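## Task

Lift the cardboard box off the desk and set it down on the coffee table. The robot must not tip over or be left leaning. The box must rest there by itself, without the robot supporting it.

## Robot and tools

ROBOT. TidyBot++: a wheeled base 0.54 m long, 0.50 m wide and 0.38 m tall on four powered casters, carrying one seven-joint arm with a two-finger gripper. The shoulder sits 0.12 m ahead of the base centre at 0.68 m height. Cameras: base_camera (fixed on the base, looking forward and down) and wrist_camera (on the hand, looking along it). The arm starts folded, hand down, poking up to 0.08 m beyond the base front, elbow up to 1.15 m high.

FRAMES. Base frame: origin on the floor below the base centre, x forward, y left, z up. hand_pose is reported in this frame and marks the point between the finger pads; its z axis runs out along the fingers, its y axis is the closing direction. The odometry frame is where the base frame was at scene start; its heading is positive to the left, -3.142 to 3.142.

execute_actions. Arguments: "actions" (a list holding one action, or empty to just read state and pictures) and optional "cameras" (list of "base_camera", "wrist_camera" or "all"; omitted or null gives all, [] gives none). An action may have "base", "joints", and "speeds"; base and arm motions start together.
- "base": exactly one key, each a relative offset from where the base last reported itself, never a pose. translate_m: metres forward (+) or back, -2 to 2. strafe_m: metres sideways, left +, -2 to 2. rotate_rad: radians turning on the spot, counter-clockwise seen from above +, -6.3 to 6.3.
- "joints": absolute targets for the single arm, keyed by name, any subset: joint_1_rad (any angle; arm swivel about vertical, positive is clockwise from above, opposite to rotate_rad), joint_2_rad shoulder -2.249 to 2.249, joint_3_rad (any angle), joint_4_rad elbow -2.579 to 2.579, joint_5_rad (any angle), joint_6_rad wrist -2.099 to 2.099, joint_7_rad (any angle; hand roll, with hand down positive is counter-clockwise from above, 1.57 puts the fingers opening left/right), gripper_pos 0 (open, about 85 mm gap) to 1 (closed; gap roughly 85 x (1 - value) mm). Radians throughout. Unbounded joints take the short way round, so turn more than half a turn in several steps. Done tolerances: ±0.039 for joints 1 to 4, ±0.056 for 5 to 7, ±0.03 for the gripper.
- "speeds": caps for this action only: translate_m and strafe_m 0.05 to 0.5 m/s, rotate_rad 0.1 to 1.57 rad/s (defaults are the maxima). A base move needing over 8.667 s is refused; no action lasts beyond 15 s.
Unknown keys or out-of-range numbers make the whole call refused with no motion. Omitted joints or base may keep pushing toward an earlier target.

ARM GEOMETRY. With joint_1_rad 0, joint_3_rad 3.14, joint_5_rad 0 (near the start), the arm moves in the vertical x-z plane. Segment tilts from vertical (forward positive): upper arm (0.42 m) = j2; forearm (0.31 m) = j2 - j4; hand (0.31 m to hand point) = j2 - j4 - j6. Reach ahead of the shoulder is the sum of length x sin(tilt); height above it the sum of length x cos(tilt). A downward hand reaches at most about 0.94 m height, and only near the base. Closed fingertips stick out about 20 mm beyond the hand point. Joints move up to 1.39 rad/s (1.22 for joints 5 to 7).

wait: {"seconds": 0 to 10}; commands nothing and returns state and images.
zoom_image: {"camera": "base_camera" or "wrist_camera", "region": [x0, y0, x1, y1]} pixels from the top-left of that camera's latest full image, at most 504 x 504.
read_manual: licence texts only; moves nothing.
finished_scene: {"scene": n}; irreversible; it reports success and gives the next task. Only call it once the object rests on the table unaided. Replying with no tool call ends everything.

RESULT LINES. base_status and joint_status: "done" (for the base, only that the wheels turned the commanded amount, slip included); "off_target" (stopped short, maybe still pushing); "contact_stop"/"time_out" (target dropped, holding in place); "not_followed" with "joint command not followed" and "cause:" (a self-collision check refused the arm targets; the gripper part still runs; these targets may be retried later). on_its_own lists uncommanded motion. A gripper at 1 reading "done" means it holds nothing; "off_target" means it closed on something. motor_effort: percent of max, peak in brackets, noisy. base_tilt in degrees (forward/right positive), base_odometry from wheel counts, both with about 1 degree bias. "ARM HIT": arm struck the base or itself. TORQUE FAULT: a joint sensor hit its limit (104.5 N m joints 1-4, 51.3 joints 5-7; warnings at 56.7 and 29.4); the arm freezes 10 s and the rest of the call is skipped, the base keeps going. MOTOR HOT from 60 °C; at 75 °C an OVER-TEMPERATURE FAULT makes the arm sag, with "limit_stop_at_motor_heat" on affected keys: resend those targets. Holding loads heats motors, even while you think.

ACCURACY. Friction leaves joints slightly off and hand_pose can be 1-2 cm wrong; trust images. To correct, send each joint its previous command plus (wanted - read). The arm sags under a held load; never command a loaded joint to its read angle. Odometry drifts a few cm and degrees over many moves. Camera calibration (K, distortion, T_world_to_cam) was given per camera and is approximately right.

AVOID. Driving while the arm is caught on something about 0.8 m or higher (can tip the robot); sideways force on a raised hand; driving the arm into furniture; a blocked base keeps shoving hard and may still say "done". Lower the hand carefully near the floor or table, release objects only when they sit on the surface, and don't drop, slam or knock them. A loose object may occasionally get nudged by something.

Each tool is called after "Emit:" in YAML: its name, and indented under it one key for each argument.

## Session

Emit:
execute_actions:
  actions: []

Scene clock: 0.00 s.
base_odometry: x=+0.000 y=+0.000 heading=+0.000 (m, m, rad; odometry frame)
base_tilt: forward=-0.1 right=+0.4 (deg)
base_status: not commanded
joint_positions: joint_1_rad=+0.004 joint_2_rad=-0.389 joint_3_rad=+3.149 joint_4_rad=-2.542 joint_5_rad=-0.059 joint_6_rad=-0.876 joint_7_rad=+1.535 gripper_pos=+0.000
joint_status: not commanded
motor_effort: joint_1_rad=+0 joint_2_rad=-1 joint_3_rad=+0 joint_4_rad=+13 joint_5_rad=+0 joint_6_rad=+1 joint_7_rad=+0 (%)
hand_pose: x=+0.2576 y=+0.0142 z=+0.5895 quat_wxyz=(-0.026, +0.997, -0.041, +0.056) (m; base frame)
pictures: base_camera, wrist_camera
camera_calibration (this result's frames):
wrist_camera: T_world_to_cam=[[-0.106248, -0.992578, -0.0591697, 0.0813616], [-0.984716, 0.113292, -0.132285, 0.393253], [0.138006, 0.0442104, -0.989444, 0.679186], [0, 0, 0, 1]] pos_world=[0.302155, 0.00617832, 0.728852]
Images, in order (width x height): base_camera 644x364, wrist_camera 644x476.

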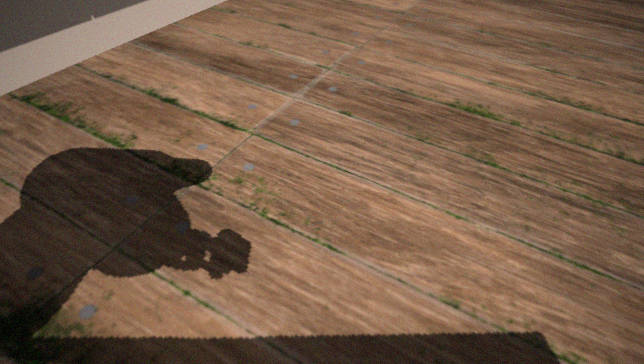

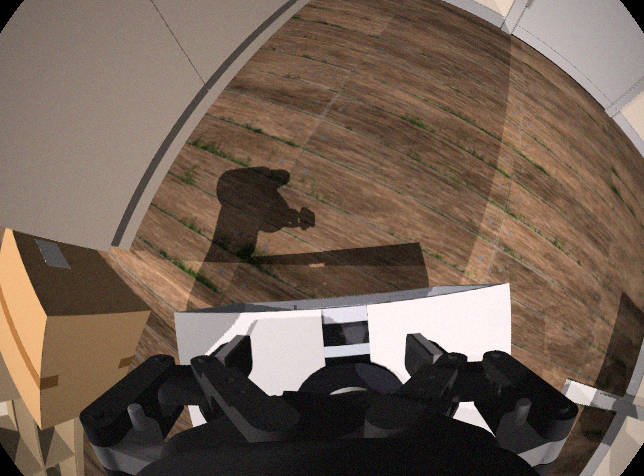

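Emit:
execute_actions:
  actions:
    - {"joints":{"joint_1_rad":2.2,"joint_2_rad":-0.5,"joint_4_rad":-1.9,"joint_5_rad":0.03,"joint_6_rad":-0.65,"joint_7_rad":1.6}}
  cameras: ["wrist_camera"]

Scene clock: 3.57 s.
base_odometry: x=+0.000 y=+0.000 heading=+0.000 (m, m, rad; odometry frame)
base_tilt: forward=-0.1 right=+0.4 (deg)
base_status: not commanded
joint_positions: joint_1_rad=+2.185 joint_2_rad=-0.485 joint_3_rad=+3.149 joint_4_rad=-1.913 joint_5_rad=-0.004 joint_6_rad=-0.684 joint_7_rad=+1.572 gripper_pos=+0.000
joint_status: all done
motor_effort: joint_1_rad=+0(0) joint_2_rad=-4(5) joint_3_rad=+0(1) joint_4_rad=+20(20) joint_5_rad=+0(1) joint_6_rad=+8(8) joint_7_rad=-1(1) (%)
hand_pose: x=-0.1020 y=-0.3113 z=+0.9384 quat_wxyz=(+0.436, +0.397, -0.775, +0.228) (m; base frame)
pictures: wrist_camera
camera_calibration (this result's frames):
wrist_camera: T_world_to_cam=[[-0.805504, 0.591798, -0.0306304, 0.135857], [0.314346, 0.3829, -0.868662, 1.02963], [-0.502344, -0.70934, -0.494457, 0.323982], [0, 0, 0, 1]] pos_world=[-0.0514757, -0.244832, 1.05876]
Images, in order (width x height): wrist_camera 644x476.

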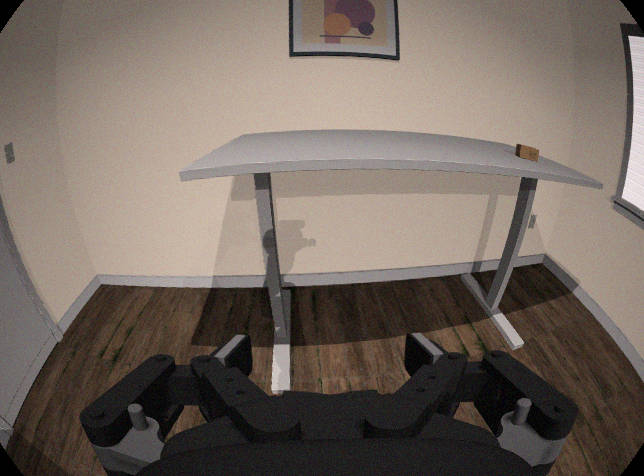

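Emit:
execute_actions:
  actions:
    - {"base":{"rotate_rad":-2.13},"joints":{"joint_1_rad":0.0,"joint_2_rad":0.0,"joint_4_rad":-0.9,"joint_6_rad":-1.4}}
  cameras: []

Emit:
execute_actions:
  actions:
    - {"base":{"strafe_m":-0.95}}

Emit:
execute_actions:
  actions:
    - {"base":{"translate_m":0.35}}

Scene clock: 8.07 s.
base_odometry: x=+0.000 y=+0.000 heading=-2.130 (m, m, rad; odometry frame)
base_tilt: forward=-0.1 right=+0.4 (deg)
base_status: done
joint_positions: joint_1_rad=+0.014 joint_2_rad=-0.015 joint_3_rad=+3.149 joint_4_rad=-0.914 joint_5_rad=-0.002 joint_6_rad=-1.365 joint_7_rad=+1.572 gripper_pos=+0.000
joint_status: all done
motor_effort: joint_1_rad=+0(0) joint_2_rad=-16(16) joint_3_rad=+0(1) joint_4_rad=+17(21) joint_5_rad=+1(1) joint_6_rad=+7(8) joint_7_rad=+0(1) (%)
hand_pose: x=+0.5984 y=-0.0084 z=+1.0992 quat_wxyz=(+0.004, +0.905, -0.009, +0.425) (m; base frame)
pictures: none
No camera images: the call's "cameras" was empty. Leave "cameras" out to get every camera's image.

Scene clock: 11.33 s.
base_odometry: x=-0.805 y=+0.505 heading=-2.130 (m, m, rad; odometry frame)
base_tilt: forward=-0.1 right=+0.4 (deg)
base_status: done
joint_positions: joint_1_rad=+0.011 joint_2_rad=-0.015 joint_3_rad=+3.149 joint_4_rad=-0.914 joint_5_rad=+0.001 joint_6_rad=-1.365 joint_7_rad=+1.572 gripper_pos=+0.000
joint_status: not commanded
motor_effort: joint_1_rad=+0(2) joint_2_rad=-16(17) joint_3_rad=+0(2) joint_4_rad=+16(17) joint_5_rad=+0(1) joint_6_rad=+7(7) joint_7_rad=+0(0) (%)
hand_pose: x=+0.5984 y=-0.0080 z=+1.0991 quat_wxyz=(+0.005, +0.905, -0.008, +0.425) (m; base frame)
pictures: base_camera, wrist_camera
camera_calibration (this result's frames):
wrist_camera: T_world_to_cam=[[-0.0363072, -0.999147, -0.0196541, 0.0403516], [-0.619476, 0.0379345, -0.784098, 1.29607], [0.784175, -0.0162932, -0.620325, 0.3445], [0, 0, 0, 1]] pos_world=[0.534199, -0.00323541, 1.23074]
Images, in order (width x height): base_camera 644x364, wrist_camera 644x476.

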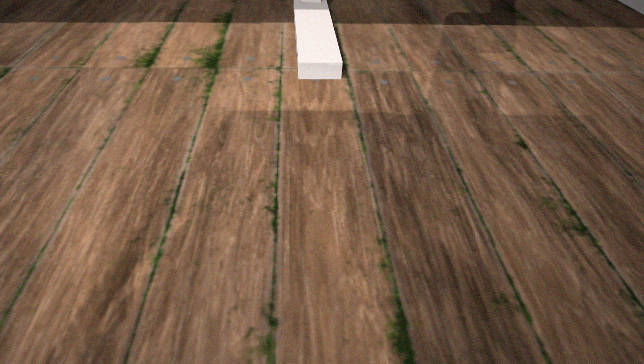

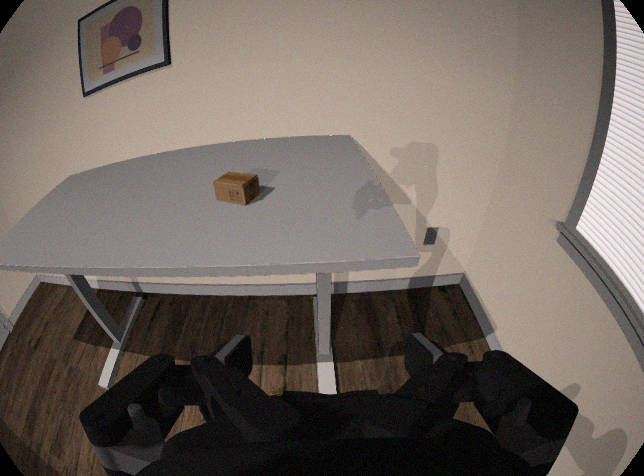

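Scene clock: 13.37 s.
base_odometry: x=-0.991 y=+0.208 heading=-2.131 (m, m, rad; odometry frame)
base_tilt: forward=-0.1 right=+0.4 (deg)
base_status: done
joint_positions: joint_1_rad=+0.011 joint_2_rad=+0.005 joint_3_rad=+3.149 joint_4_rad=-0.911 joint_5_rad=+0.002 joint_6_rad=-1.368 joint_7_rad=+1.572 gripper_pos=+0.000
joint_status: not commanded
motor_effort: joint_1_rad=+0(1) joint_2_rad=-16(20) joint_3_rad=-1(1) joint_4_rad=+16(17) joint_5_rad=+0(0) joint_6_rad=+7(8) joint_7_rad=-1(1) (%)
hand_pose: x=+0.6059 y=-0.0081 z=+1.0906 quat_wxyz=(+0.005, +0.909, -0.008, +0.416) (m; base frame)
pictures: base_camera, wrist_camera
camera_calibration (this result's frames):
wrist_camera: T_world_to_cam=[[-0.0367391, -0.999143, -0.019086, 0.0399909], [-0.634378, 0.0380752, -0.772085, 1.28995], [0.77215, -0.016258, -0.635233, 0.35685], [0, 0, 0, 1]] pos_world=[0.544245, -0.00335687, 1.2234]
Images, in order (width x height): base_camera 644x364, wrist_camera 644x476.

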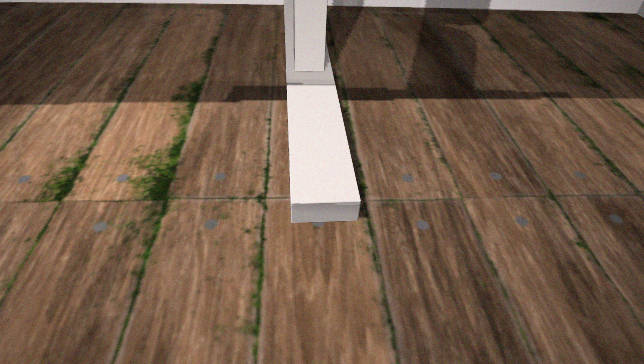

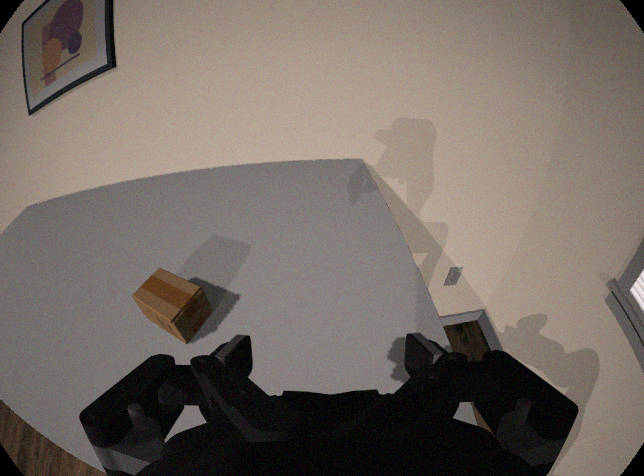

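Emit:
zoom_image:
  camera: "wrist_camera"
  region: [110, 250, 250, 355]

Region (110, 250, 250, 355) of wrist_camera's 644x476 image, scaled by 3.600; it fills the top 378 rows of this view, and the rest is white.

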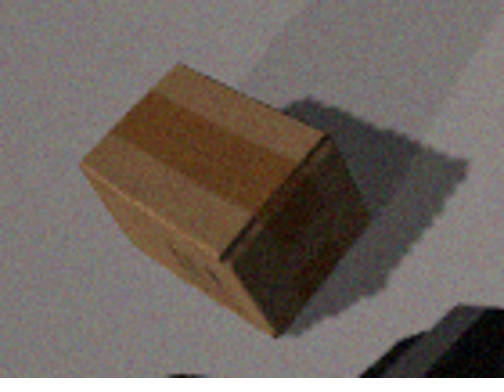

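Emit:
execute_actions:
  actions:
    - {"base":{"strafe_m":-0.39},"joints":{"joint_1_rad":-1.165}}
  cameras: ["base_camera"]

Emit:
execute_actions:
  actions:
    - {"base":{"translate_m":0.36},"speeds":{"translate_m":0.3}}

Scene clock: 18.73 s.
base_odometry: x=-1.322 y=+0.415 heading=-2.130 (m, m, rad; odometry frame)
base_tilt: forward=-0.1 right=+0.4 (deg)
base_status: done
joint_positions: joint_1_rad=-1.151 joint_2_rad=+0.004 joint_3_rad=+3.149 joint_4_rad=-0.910 joint_5_rad=+0.002 joint_6_rad=-1.368 joint_7_rad=+1.572 gripper_pos=+0.000
joint_status: all done
motor_effort: joint_1_rad=+0(2) joint_2_rad=-17(18) joint_3_rad=+0(2) joint_4_rad=+17(17) joint_5_rad=+0(1) joint_6_rad=+7(7) joint_7_rad=+0(0) (%)
hand_pose: x=+0.3197 y=+0.4430 z=+1.0913 quat_wxyz=(-0.224, +0.764, +0.492, +0.351) (m; base frame)
pictures: base_camera
Images, in order (width x height): base_camera 644x364.

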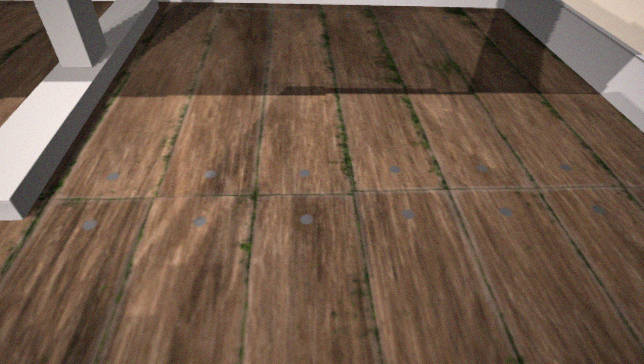

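Scene clock: 20.90 s.
base_odometry: x=-1.513 y=+0.110 heading=-2.130 (m, m, rad; odometry frame)
base_tilt: forward=-0.1 right=+0.4 (deg)
base_status: done
joint_positions: joint_1_rad=-1.154 joint_2_rad=+0.003 joint_3_rad=+3.149 joint_4_rad=-0.910 joint_5_rad=+0.002 joint_6_rad=-1.368 joint_7_rad=+1.572 gripper_pos=+0.000
joint_status: not commanded
motor_effort: joint_1_rad=+0(1) joint_2_rad=-17(18) joint_3_rad=+0(3) joint_4_rad=+16(17) joint_5_rad=+0(1) joint_6_rad=+7(7) joint_7_rad=+0(1) (%)
hand_pose: x=+0.3187 y=+0.4433 z=+1.0915 quat_wxyz=(-0.225, +0.764, +0.493, +0.351) (m; base frame)
pictures: base_camera, wrist_camera
camera_calibration (this result's frames):
wrist_camera: T_world_to_cam=[[0.903178, -0.428868, -0.0184666, -0.0725678], [-0.284871, -0.566635, -0.773158, 1.24912], [0.321119, 0.703561, -0.633944, 0.409817], [0, 0, 0, 1]] pos_world=[0.289778, 0.38834, 1.22423]
Images, in order (width x height): base_camera 644x364, wrist_camera 644x476.

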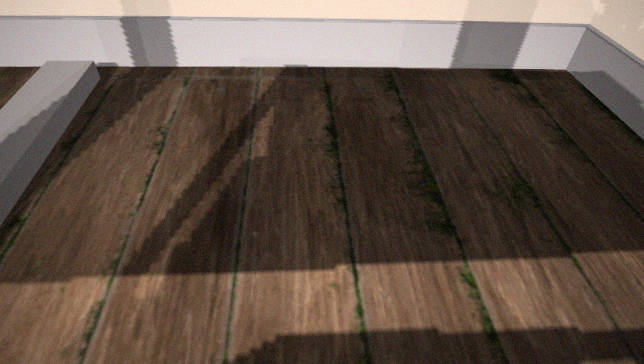

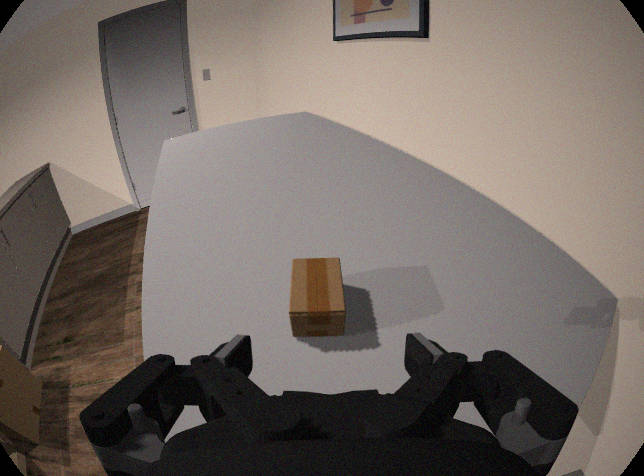

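Emit:
execute_actions:
  actions:
    - {"joints":{"joint_1_rad":-1.185,"joint_2_rad":0.24,"joint_4_rad":-0.72,"joint_6_rad":-1.50}}
  cameras: ["wrist_camera"]

Scene clock: 23.10 s.
base_odometry: x=-1.513 y=+0.110 heading=-2.130 (m, m, rad; odometry frame)
base_tilt: forward=-0.1 right=+0.4 (deg)
base_status: not commanded
joint_positions: joint_1_rad=-1.167 joint_2_rad=+0.246 joint_3_rad=+3.149 joint_4_rad=-0.733 joint_5_rad=+0.002 joint_6_rad=-1.465 joint_7_rad=+1.572 gripper_pos=+0.000
joint_status: all done
motor_effort: joint_1_rad=+0(1) joint_2_rad=-25(29) joint_3_rad=+0(1) joint_4_rad=+17(18) joint_5_rad=+0(1) joint_6_rad=+6(7) joint_7_rad=-1(0) (%)
hand_pose: x=+0.3428 y=+0.5170 z=+1.0267 quat_wxyz=(-0.185, +0.786, +0.516, +0.287) (m; base frame)
pictures: wrist_camera
camera_calibration (this result's frames):
wrist_camera: T_world_to_cam=[[0.907855, -0.419067, -0.0135093, -0.0756977], [-0.322727, -0.677852, -0.660578, 1.20253], [0.267669, 0.604069, -0.750636, 0.498672], [0, 0, 0, 1]] pos_world=[0.323333, 0.482185, 1.16766]
Images, in order (width x height): wrist_camera 644x476.

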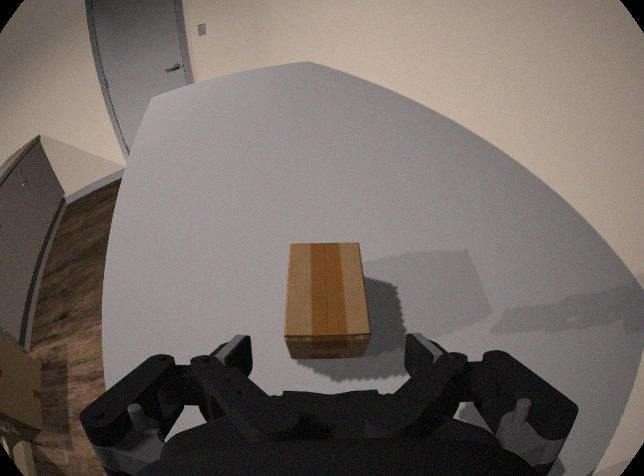

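Emit:
execute_actions:
  actions:
    - {"joints":{"joint_2_rad":0.318,"joint_4_rad":-0.89,"joint_6_rad":-1.20}}
  cameras: ["wrist_camera"]

Scene clock: 24.77 s.
base_odometry: x=-1.513 y=+0.110 heading=-2.130 (m, m, rad; odometry frame)
base_tilt: forward=-0.1 right=+0.4 (deg)
base_status: not commanded
joint_positions: joint_1_rad=-1.167 joint_2_rad=+0.321 joint_3_rad=+3.149 joint_4_rad=-0.885 joint_5_rad=+0.002 joint_6_rad=-1.231 joint_7_rad=+1.572 gripper_pos=+0.000
joint_status: all done
motor_effort: joint_1_rad=+0(1) joint_2_rad=-29(32) joint_3_rad=+0(1) joint_4_rad=+18(21) joint_5_rad=+0(0) joint_6_rad=+6(7) joint_7_rad=+0(1) (%)
hand_pose: x=+0.3686 y=+0.5767 z=+0.9560 quat_wxyz=(-0.187, +0.784, +0.515, +0.290) (m; base frame)
pictures: wrist_camera
camera_calibration (this result's frames):
wrist_camera: T_world_to_cam=[[0.908213, -0.418311, -0.0128695, -0.0762226], [-0.319748, -0.673723, -0.666228, 1.20658], [0.27002, 0.609191, -0.745637, 0.394066], [0, 0, 0, 1]] pos_world=[0.348621, 0.540952, 1.0967]
Images, in order (width x height): wrist_camera 644x476.

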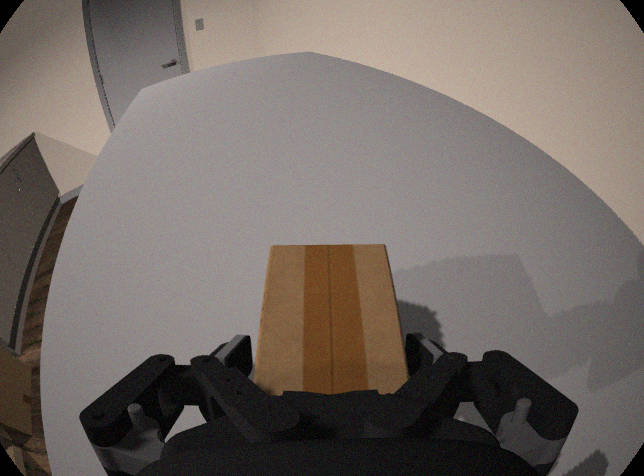

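Emit:
execute_actions:
  actions:
    - {"joints":{"gripper_pos":1.0}}
  cameras: ["wrist_camera"]

Emit:
execute_actions:
  actions:
    - {"joints":{"joint_2_rad":0.1,"joint_6_rad":-1.45}}
  cameras: ["wrist_camera"]

Scene clock: 26.10 s.
base_odometry: x=-1.513 y=+0.110 heading=-2.130 (m, m, rad; odometry frame)
base_tilt: forward=-0.1 right=+0.4 (deg)
base_status: not commanded
joint_positions: joint_1_rad=-1.168 joint_2_rad=+0.314 joint_3_rad=+3.149 joint_4_rad=-0.885 joint_5_rad=+0.002 joint_6_rad=-1.228 joint_7_rad=+1.572 gripper_pos=+0.346
joint_status: gripper_pos off_target (ended at +0.346, target +1.000)
motor_effort: joint_1_rad=+0(1) joint_2_rad=-27(30) joint_3_rad=+0(1) joint_4_rad=+17(18) joint_5_rad=+1(1) joint_6_rad=+5(7) joint_7_rad=+0(0) (%)
hand_pose: x=+0.3677 y=+0.5755 z=+0.9611 quat_wxyz=(-0.190, +0.783, +0.515, +0.294) (m; base frame)
pictures: wrist_camera
camera_calibration (this result's frames):
wrist_camera: T_world_to_cam=[[0.908504, -0.417671, -0.0131111, -0.0760954], [-0.316813, -0.667981, -0.673373, 1.21134], [0.27249, 0.615915, -0.739187, 0.387851], [0, 0, 0, 1]] pos_world=[0.347216, 0.538489, 1.10138]
Images, in order (width x height): wrist_camera 644x476.

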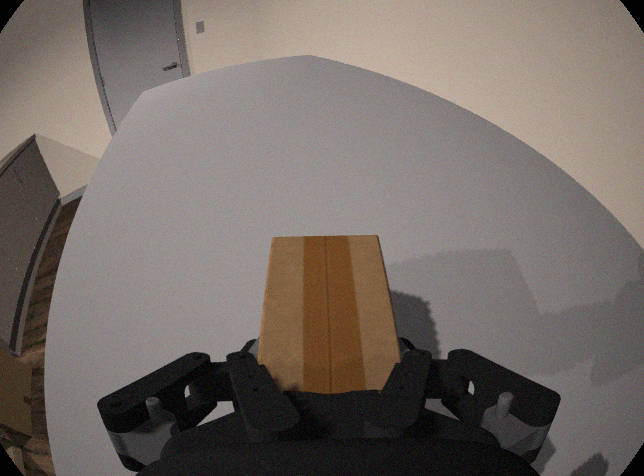

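Scene clock: 27.67 s.
base_odometry: x=-1.513 y=+0.110 heading=-2.130 (m, m, rad; odometry frame)
base_tilt: forward=-0.1 right=+0.4 (deg)
base_status: not commanded
joint_positions: joint_1_rad=-1.168 joint_2_rad=+0.100 joint_3_rad=+3.149 joint_4_rad=-0.892 joint_5_rad=+0.002 joint_6_rad=-1.423 joint_7_rad=+1.572 gripper_pos=+0.346
joint_status: all done
motor_effort: joint_1_rad=-1(0) joint_2_rad=-21(33) joint_3_rad=+0(1) joint_4_rad=+17(20) joint_5_rad=+0(0) joint_6_rad=+7(7) joint_7_rad=+0(0) (%)
hand_pose: x=+0.3224 y=+0.4697 z=+1.0399 quat_wxyz=(-0.193, +0.781, +0.513, +0.298) (m; base frame)
pictures: wrist_camera
camera_calibration (this result's frames):
wrist_camera: T_world_to_cam=[[0.908246, -0.418163, -0.0151532, -0.075616], [-0.315114, -0.6597, -0.682275, 1.1842], [0.275306, 0.624449, -0.730938, 0.510174], [0, 0, 0, 1]] pos_world=[0.301383, 0.43102, 1.17971]
Images, in order (width x height): wrist_camera 644x476.

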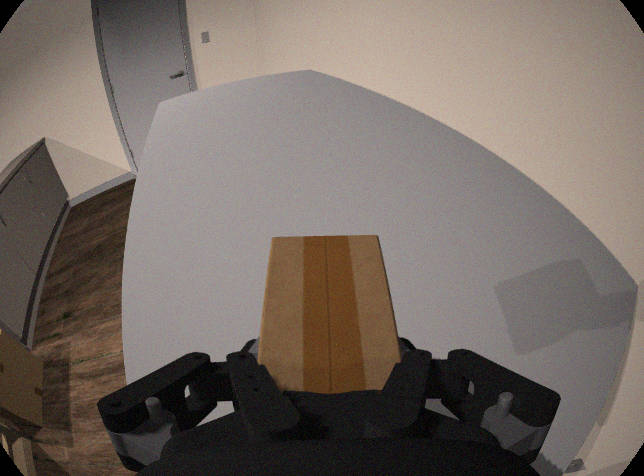

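Emit:
execute_actions:
  actions:
    - {"base":{"translate_m":-0.6},"joints":{"joint_2_rad":-0.1,"joint_4_rad":-1.1}}
  cameras: []

Emit:
execute_actions:
  actions:
    - {"base":{"strafe_m":0.97}}
  cameras: []

Emit:
execute_actions:
  actions:
    - {"base":{"rotate_rad":3.14},"joints":{"joint_1_rad":0.01}}

Scene clock: 31.43 s.
base_odometry: x=-1.195 y=+0.618 heading=-2.130 (m, m, rad; odometry frame)
base_tilt: forward=-0.1 right=+0.4 (deg)
base_status: done
joint_positions: joint_1_rad=-1.175 joint_2_rad=-0.095 joint_3_rad=+3.149 joint_4_rad=-1.092 joint_5_rad=+0.003 joint_6_rad=-1.425 joint_7_rad=+1.572 gripper_pos=+0.346
joint_status: all done
motor_effort: joint_1_rad=+0(3) joint_2_rad=-14(23) joint_3_rad=+0(2) joint_4_rad=+18(19) joint_5_rad=+1(1) joint_6_rad=+7(8) joint_7_rad=+0(0) (%)
hand_pose: x=+0.2872 y=+0.3950 z=+1.0375 quat_wxyz=(-0.193, +0.781, +0.516, +0.295) (m; base frame)
pictures: none
No camera images: the call's "cameras" was empty. Leave "cameras" out to get every camera's image.

Scene clock: 34.77 s.
base_odometry: x=-0.372 y=+0.104 heading=-2.130 (m, m, rad; odometry frame)
base_tilt: forward=-0.1 right=+0.4 (deg)
base_status: done
joint_positions: joint_1_rad=-1.175 joint_2_rad=-0.093 joint_3_rad=+3.149 joint_4_rad=-1.094 joint_5_rad=+0.003 joint_6_rad=-1.426 joint_7_rad=+1.572 gripper_pos=+0.346
joint_status: not commanded
motor_effort: joint_1_rad=+0(1) joint_2_rad=-15(17) joint_3_rad=+0(1) joint_4_rad=+18(19) joint_5_rad=+0(0) joint_6_rad=+7(7) joint_7_rad=-1(0) (%)
hand_pose: x=+0.2873 y=+0.3953 z=+1.0354 quat_wxyz=(-0.192, +0.781, +0.517, +0.293) (m; base frame)
pictures: none
No camera images: the call's "cameras" was empty. Leave "cameras" out to get every camera's image.

Scene clock: 38.23 s.
base_odometry: x=-0.372 y=+0.104 heading=+1.010 (m, m, rad; odometry frame)
base_tilt: forward=-0.1 right=+0.4 (deg)
base_status: done
joint_positions: joint_1_rad=-0.006 joint_2_rad=-0.093 joint_3_rad=+3.149 joint_4_rad=-1.094 joint_5_rad=+0.003 joint_6_rad=-1.426 joint_7_rad=+1.572 gripper_pos=+0.346
joint_status: all done
motor_effort: joint_1_rad=+0(1) joint_2_rad=-14(17) joint_3_rad=+0(2) joint_4_rad=+18(18) joint_5_rad=+0(1) joint_6_rad=+7(7) joint_7_rad=+0(1) (%)
hand_pose: x=+0.5486 y=-0.0007 z=+1.0354 quat_wxyz=(+0.002, +0.937, -0.001, +0.350) (m; base frame)
pictures: base_camera, wrist_camera
camera_calibration (this result's frames):
wrist_camera: T_world_to_cam=[[-0.0235485, -0.999601, -0.0155906, 0.0334031], [-0.738295, 0.0279034, -0.6739, 1.16611], [0.674067, -0.00435893, -0.738658, 0.52708], [0, 0, 0, 1]] pos_world=[0.50643, 0.00314902, 1.17569]
Images, in order (width x height): base_camera 644x364, wrist_camera 644x476.

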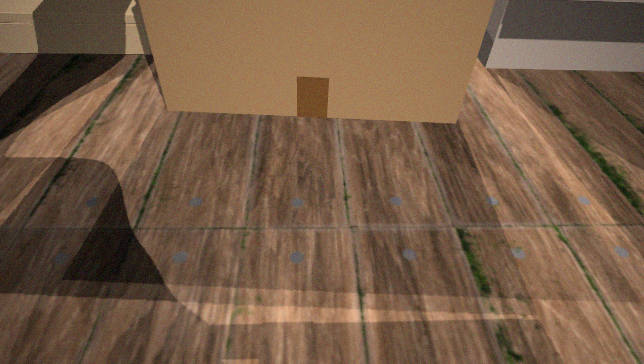

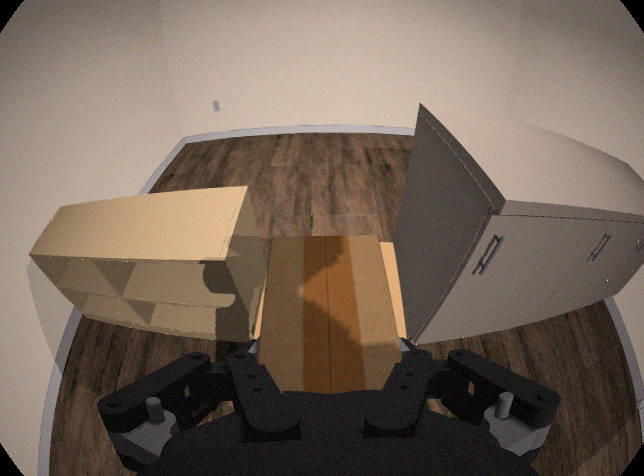

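Emit:
execute_actions:
  actions:
    - {"base":{"translate_m":0.44},"joints":{"joint_6_rad":-1.9}}
  cameras: []

Emit:
execute_actions:
  actions:
    - {"base":{"translate_m":0.65},"speeds":{"translate_m":0.16}}
  cameras: ["wrist_camera"]

Scene clock: 41.03 s.
base_odometry: x=-0.138 y=+0.477 heading=+1.010 (m, m, rad; odometry frame)
base_tilt: forward=-0.1 right=+0.4 (deg)
base_status: done
joint_positions: joint_1_rad=-0.006 joint_2_rad=-0.091 joint_3_rad=+3.149 joint_4_rad=-1.097 joint_5_rad=+0.003 joint_6_rad=-1.895 joint_7_rad=+1.572 gripper_pos=+0.346
joint_status: all done
motor_effort: joint_1_rad=+0(1) joint_2_rad=-12(16) joint_3_rad=+0(1) joint_4_rad=+15(18) joint_5_rad=+0(0) joint_6_rad=+3(7) joint_7_rad=+0(0) (%)
hand_pose: x=+0.4206 y=-0.0003 z=+0.9668 quat_wxyz=(+0.001, +0.993, -0.001, +0.120) (m; base frame)
pictures: none
No camera images: the call's "cameras" was empty. Leave "cameras" out to get every camera's image.

Scene clock: 45.80 s.
base_odometry: x=+0.207 y=+1.028 heading=+1.011 (m, m, rad; odometry frame)
base_tilt: forward=-0.1 right=+0.4 (deg)
base_status: done
joint_positions: joint_1_rad=-0.005 joint_2_rad=-0.094 joint_3_rad=+3.149 joint_4_rad=-1.097 joint_5_rad=+0.003 joint_6_rad=-1.895 joint_7_rad=+1.572 gripper_pos=+0.346
joint_status: not commanded
motor_effort: joint_1_rad=+0(0) joint_2_rad=-13(15) joint_3_rad=+0(1) joint_4_rad=+15(16) joint_5_rad=+0(1) joint_6_rad=+2(4) joint_7_rad=+0(1) (%)
hand_pose: x=+0.4197 y=-0.0004 z=+0.9678 quat_wxyz=(+0.001, +0.993, -0.001, +0.122) (m; base frame)
pictures: wrist_camera
camera_calibration (this result's frames):
wrist_camera: T_world_to_cam=[[-0.0295046, -0.999554, -0.0045795, 0.0214356], [-0.963849, 0.0296638, -0.264793, 0.724014], [0.264811, -0.00339867, -0.964294, 0.954187], [0, 0, 0, 1]] pos_world=[0.445793, 0.00319202, 1.11193]
Images, in order (width x height): wrist_camera 644x476.

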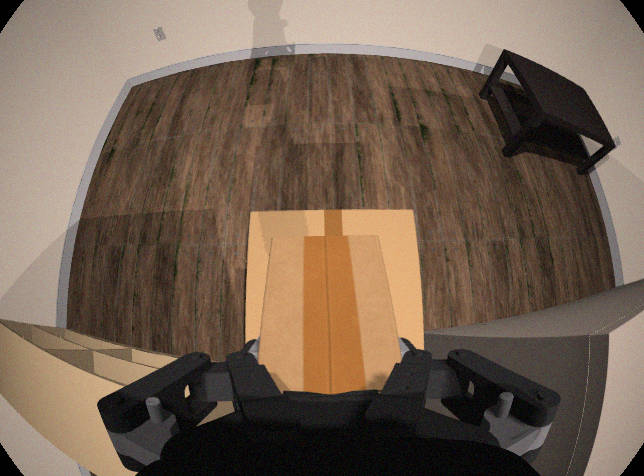

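Emit:
execute_actions:
  actions:
    - {"base":{"translate_m":0.73},"speeds":{"translate_m":0.28}}
  cameras: ["wrist_camera"]

Scene clock: 50.10 s.
base_odometry: x=+0.594 y=+1.647 heading=+1.012 (m, m, rad; odometry frame)
base_tilt: forward=-0.1 right=+0.4 (deg)
base_status: done
joint_positions: joint_1_rad=-0.005 joint_2_rad=-0.095 joint_3_rad=+3.149 joint_4_rad=-1.097 joint_5_rad=+0.003 joint_6_rad=-1.895 joint_7_rad=+1.572 gripper_pos=+0.346
joint_status: not commanded
motor_effort: joint_1_rad=+0(1) joint_2_rad=-12(15) joint_3_rad=+0(0) joint_4_rad=+15(16) joint_5_rad=+0(0) joint_6_rad=+3(4) joint_7_rad=+0(0) (%)
hand_pose: x=+0.4195 y=-0.0004 z=+0.9680 quat_wxyz=(+0.001, +0.993, -0.001, +0.122) (m; base frame)
pictures: wrist_camera
camera_calibration (this result's frames):
wrist_camera: T_world_to_cam=[[-0.0295025, -0.999554, -0.00459885, 0.0214485], [-0.963699, 0.029665, -0.265336, 0.724366], [0.265354, -0.00339616, -0.964145, 0.954021], [0, 0, 0, 1]] pos_world=[0.445551, 0.00319062, 1.11211]
Images, in order (width x height): wrist_camera 644x476.

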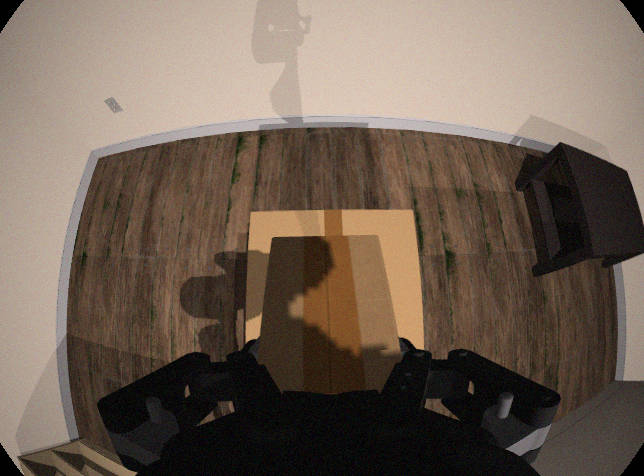

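Emit:
execute_actions:
  actions:
    - {"base":{"strafe_m":-1.45},"joints":{"joint_2_rad":0.42,"joint_4_rad":-1.9,"joint_6_rad":-0.07}}

Scene clock: 54.80 s.
base_odometry: x=+1.824 y=+0.879 heading=+1.012 (m, m, rad; odometry frame)
base_tilt: forward=-0.1 right=+0.4 (deg)
base_status: done
joint_positions: joint_1_rad=+0.005 joint_2_rad=+0.423 joint_3_rad=+3.149 joint_4_rad=-1.897 joint_5_rad=+0.003 joint_6_rad=-0.107 joint_7_rad=+1.572 gripper_pos=+0.346
joint_status: all done
motor_effort: joint_1_rad=+0(3) joint_2_rad=-30(33) joint_3_rad=-1(2) joint_4_rad=+16(19) joint_5_rad=+0(2) joint_6_rad=+7(6) joint_7_rad=-1(0) (%)
hand_pose: x=+0.7260 y=-0.0059 z=+0.6162 quat_wxyz=(+0.004, +0.937, -0.003, +0.350) (m; base frame)
pictures: base_camera, wrist_camera
camera_calibration (this result's frames):
wrist_camera: T_world_to_cam=[[-0.0291638, -0.9995, -0.0121975, 0.027815], [-0.738571, 0.0297696, -0.673518, 1.01462], [0.673545, -0.0106336, -0.73907, 0.0984094], [0, 0, 0, 1]] pos_world=[0.683894, -0.00135715, 0.756433]
Images, in order (width x height): base_camera 644x364, wrist_camera 644x476.

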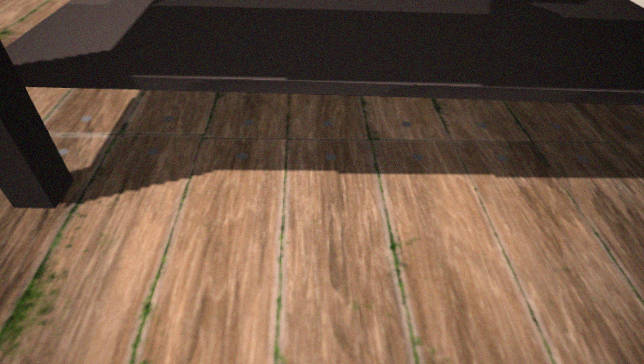

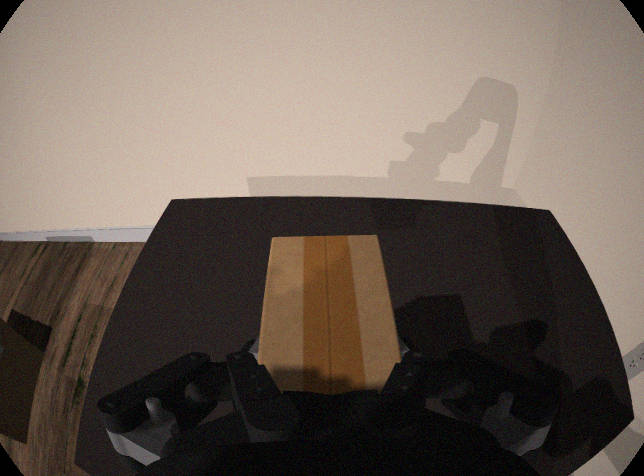

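Emit:
execute_actions:
  actions:
    - {"joints":{"joint_2_rad":0.71,"joint_4_rad":-1.965,"joint_6_rad":0.29}}
  cameras: ["wrist_camera"]

Emit:
execute_actions:
  actions:
    - {"joints":{"joint_2_rad":0.76,"joint_4_rad":-1.965,"joint_6_rad":0.335}}
  cameras: ["wrist_camera"]

Scene clock: 56.93 s.
base_odometry: x=+1.824 y=+0.879 heading=+1.012 (m, m, rad; odometry frame)
base_tilt: forward=-0.1 right=+0.4 (deg)
base_status: not commanded
joint_positions: joint_1_rad=+0.005 joint_2_rad=+0.718 joint_3_rad=+3.149 joint_4_rad=-1.961 joint_5_rad=+0.003 joint_6_rad=+0.251 joint_7_rad=+1.572 gripper_pos=+0.346
joint_status: all done
motor_effort: joint_1_rad=+0(1) joint_2_rad=-34(37) joint_3_rad=-1(0) joint_4_rad=+11(17) joint_5_rad=+0(0) joint_6_rad=+7(6) joint_7_rad=+0(0) (%)
hand_pose: x=+0.7400 y=-0.0057 z=+0.4821 quat_wxyz=(+0.005, +0.937, -0.002, +0.349) (m; base frame)
pictures: wrist_camera
camera_calibration (this result's frames):
wrist_camera: T_world_to_cam=[[-0.0273173, -0.999563, -0.0112919, 0.0249421], [-0.739302, 0.0278051, -0.6728, 0.934848], [0.67282, -0.010031, -0.739739, -0.00920186], [0, 0, 0, 1]] pos_world=[0.698008, -0.00115462, 0.62244]
Images, in order (width x height): wrist_camera 644x476.

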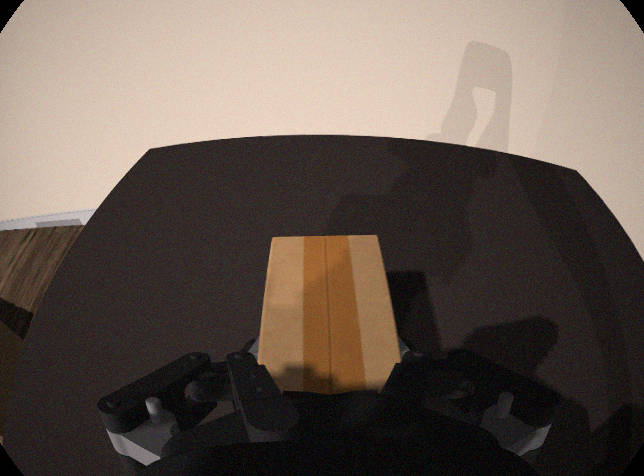

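Scene clock: 57.73 s.
base_odometry: x=+1.824 y=+0.879 heading=+1.012 (m, m, rad; odometry frame)
base_tilt: forward=-0.1 right=+0.5 (deg)
base_status: not commanded
joint_positions: joint_1_rad=+0.005 joint_2_rad=+0.760 joint_3_rad=+3.149 joint_4_rad=-1.961 joint_5_rad=+0.003 joint_6_rad=+0.297 joint_7_rad=+1.572 gripper_pos=+0.346
joint_status: all done
motor_effort: joint_1_rad=-1(1) joint_2_rad=-35(37) joint_3_rad=+0(1) joint_4_rad=+11(12) joint_5_rad=+0(0) joint_6_rad=+7(7) joint_7_rad=+0(0) (%)
hand_pose: x=+0.7421 y=-0.0057 z=+0.4656 quat_wxyz=(+0.005, +0.936, -0.001, +0.351) (m; base frame)
pictures: wrist_camera
camera_calibration (this result's frames):
wrist_camera: T_world_to_cam=[[-0.0269722, -0.999573, -0.0112778, 0.0245747], [-0.736276, 0.0274959, -0.676123, 0.924612], [0.676144, -0.00993294, -0.736702, -0.026799], [0, 0, 0, 1]] pos_world=[0.699552, -0.00112502, 0.605686]
Images, in order (width x height): wrist_camera 644x476.

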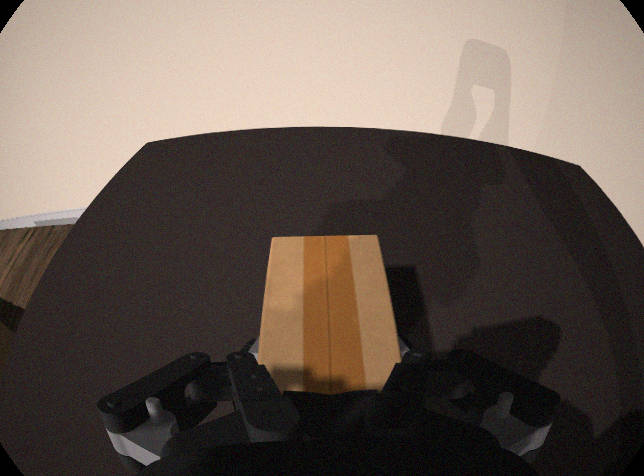

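Emit:
execute_actions:
  actions:
    - {"joints":{"joint_2_rad":0.795,"joint_6_rad":0.365}}
  cameras: []

Scene clock: 58.57 s.
base_odometry: x=+1.824 y=+0.879 heading=+1.012 (m, m, rad; odometry frame)
base_tilt: forward=-0.1 right=+0.4 (deg)
base_status: not commanded
joint_positions: joint_1_rad=+0.005 joint_2_rad=+0.777 joint_3_rad=+3.149 joint_4_rad=-1.961 joint_5_rad=+0.003 joint_6_rad=+0.333 joint_7_rad=+1.572 gripper_pos=+0.346
joint_status: all done
motor_effort: joint_1_rad=+0(1) joint_2_rad=-33(36) joint_3_rad=-1(1) joint_4_rad=+9(11) joint_5_rad=+1(0) joint_6_rad=+6(7) joint_7_rad=-1(0) (%)
hand_pose: x=+0.7467 y=-0.0057 z=+0.4623 quat_wxyz=(+0.005, +0.933, -0.001, +0.360) (m; base frame)
pictures: none
No camera images: the call's "cameras" was empty. Leave "cameras" out to get every camera's image.

Emit:
execute_actions:
  actions:
    - {"joints":{"joint_2_rad":0.78,"gripper_pos":0.0}}
  cameras: ["wrist_camera"]

Emit:
execute_actions:
  actions:
    - {"joints":{"joint_2_rad":0.55,"joint_4_rad":-2.05,"joint_6_rad":0.15}}
  cameras: ["wrist_camera"]

Scene clock: 59.97 s.
base_odometry: x=+1.824 y=+0.879 heading=+1.012 (m, m, rad; odometry frame)
base_tilt: forward=-0.1 right=+0.4 (deg)
base_status: not commanded
joint_positions: joint_1_rad=+0.005 joint_2_rad=+0.777 joint_3_rad=+3.149 joint_4_rad=-1.961 joint_5_rad=+0.003 joint_6_rad=+0.333 joint_7_rad=+1.572 gripper_pos=+0.000
joint_status: all done
motor_effort: joint_1_rad=+0(0) joint_2_rad=-34(35) joint_3_rad=-1(1) joint_4_rad=+10(10) joint_5_rad=+0(0) joint_6_rad=+6(7) joint_7_rad=+0(0) (%)
hand_pose: x=+0.7467 y=-0.0057 z=+0.4623 quat_wxyz=(+0.005, +0.933, -0.001, +0.360) (m; base frame)
pictures: wrist_camera
camera_calibration (this result's frames):
wrist_camera: T_world_to_cam=[[-0.0265277, -0.999581, -0.0116051, 0.0244881], [-0.723539, 0.0272098, -0.689747, 0.922594], [0.689773, -0.00990068, -0.723958, -0.0483512], [0, 0, 0, 1]] pos_world=[0.701534, -0.00110454, 0.601636]
Images, in order (width x height): wrist_camera 644x476.

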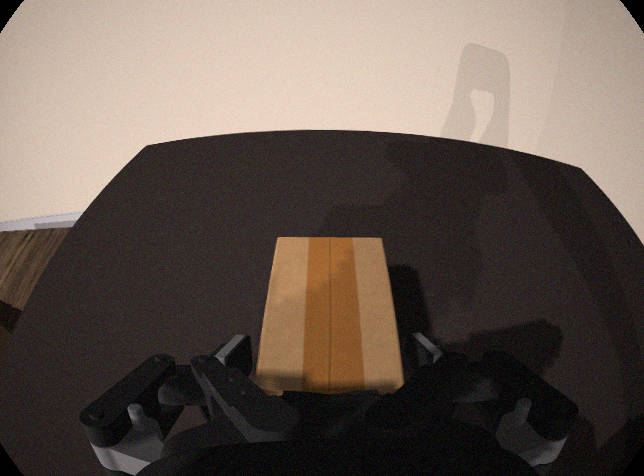

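Scene clock: 61.23 s.
base_odometry: x=+1.824 y=+0.879 heading=+1.012 (m, m, rad; odometry frame)
base_tilt: forward=-0.1 right=+0.4 (deg)
base_status: not commanded
joint_positions: joint_1_rad=+0.005 joint_2_rad=+0.551 joint_3_rad=+3.149 joint_4_rad=-2.036 joint_5_rad=+0.003 joint_6_rad=+0.184 joint_7_rad=+1.572 gripper_pos=+0.000
joint_status: all done
motor_effort: joint_1_rad=-1(0) joint_2_rad=-31(36) joint_3_rad=+0(1) joint_4_rad=+12(12) joint_5_rad=+0(0) joint_6_rad=+6(7) joint_7_rad=+0(0) (%)
hand_pose: x=+0.7146 y=-0.0055 z=+0.5431 quat_wxyz=(+0.004, +0.932, -0.002, +0.361) (m; base frame)
pictures: wrist_camera
camera_calibration (this result's frames):
wrist_camera: T_world_to_cam=[[-0.0277331, -0.999537, -0.0125211, 0.0260954], [-0.721861, 0.0286903, -0.691443, 0.954783], [0.691482, -0.0101374, -0.722322, 0.0301575], [0, 0, 0, 1]] pos_world=[0.669091, -0.00100403, 0.682288]
Images, in order (width x height): wrist_camera 644x476.

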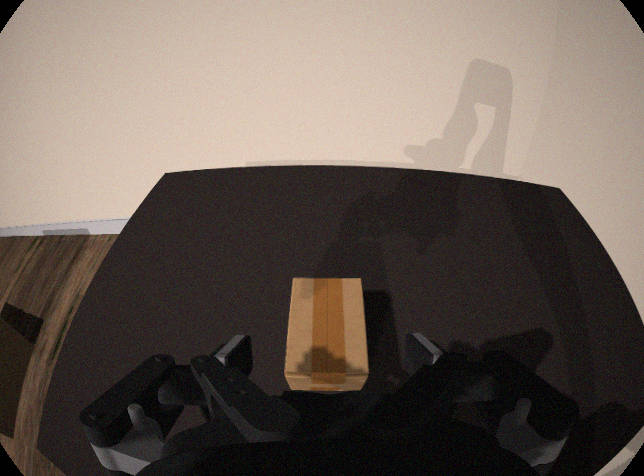

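Emit:
finished_scene:
  scene: 2

The scene is finished: the task was done.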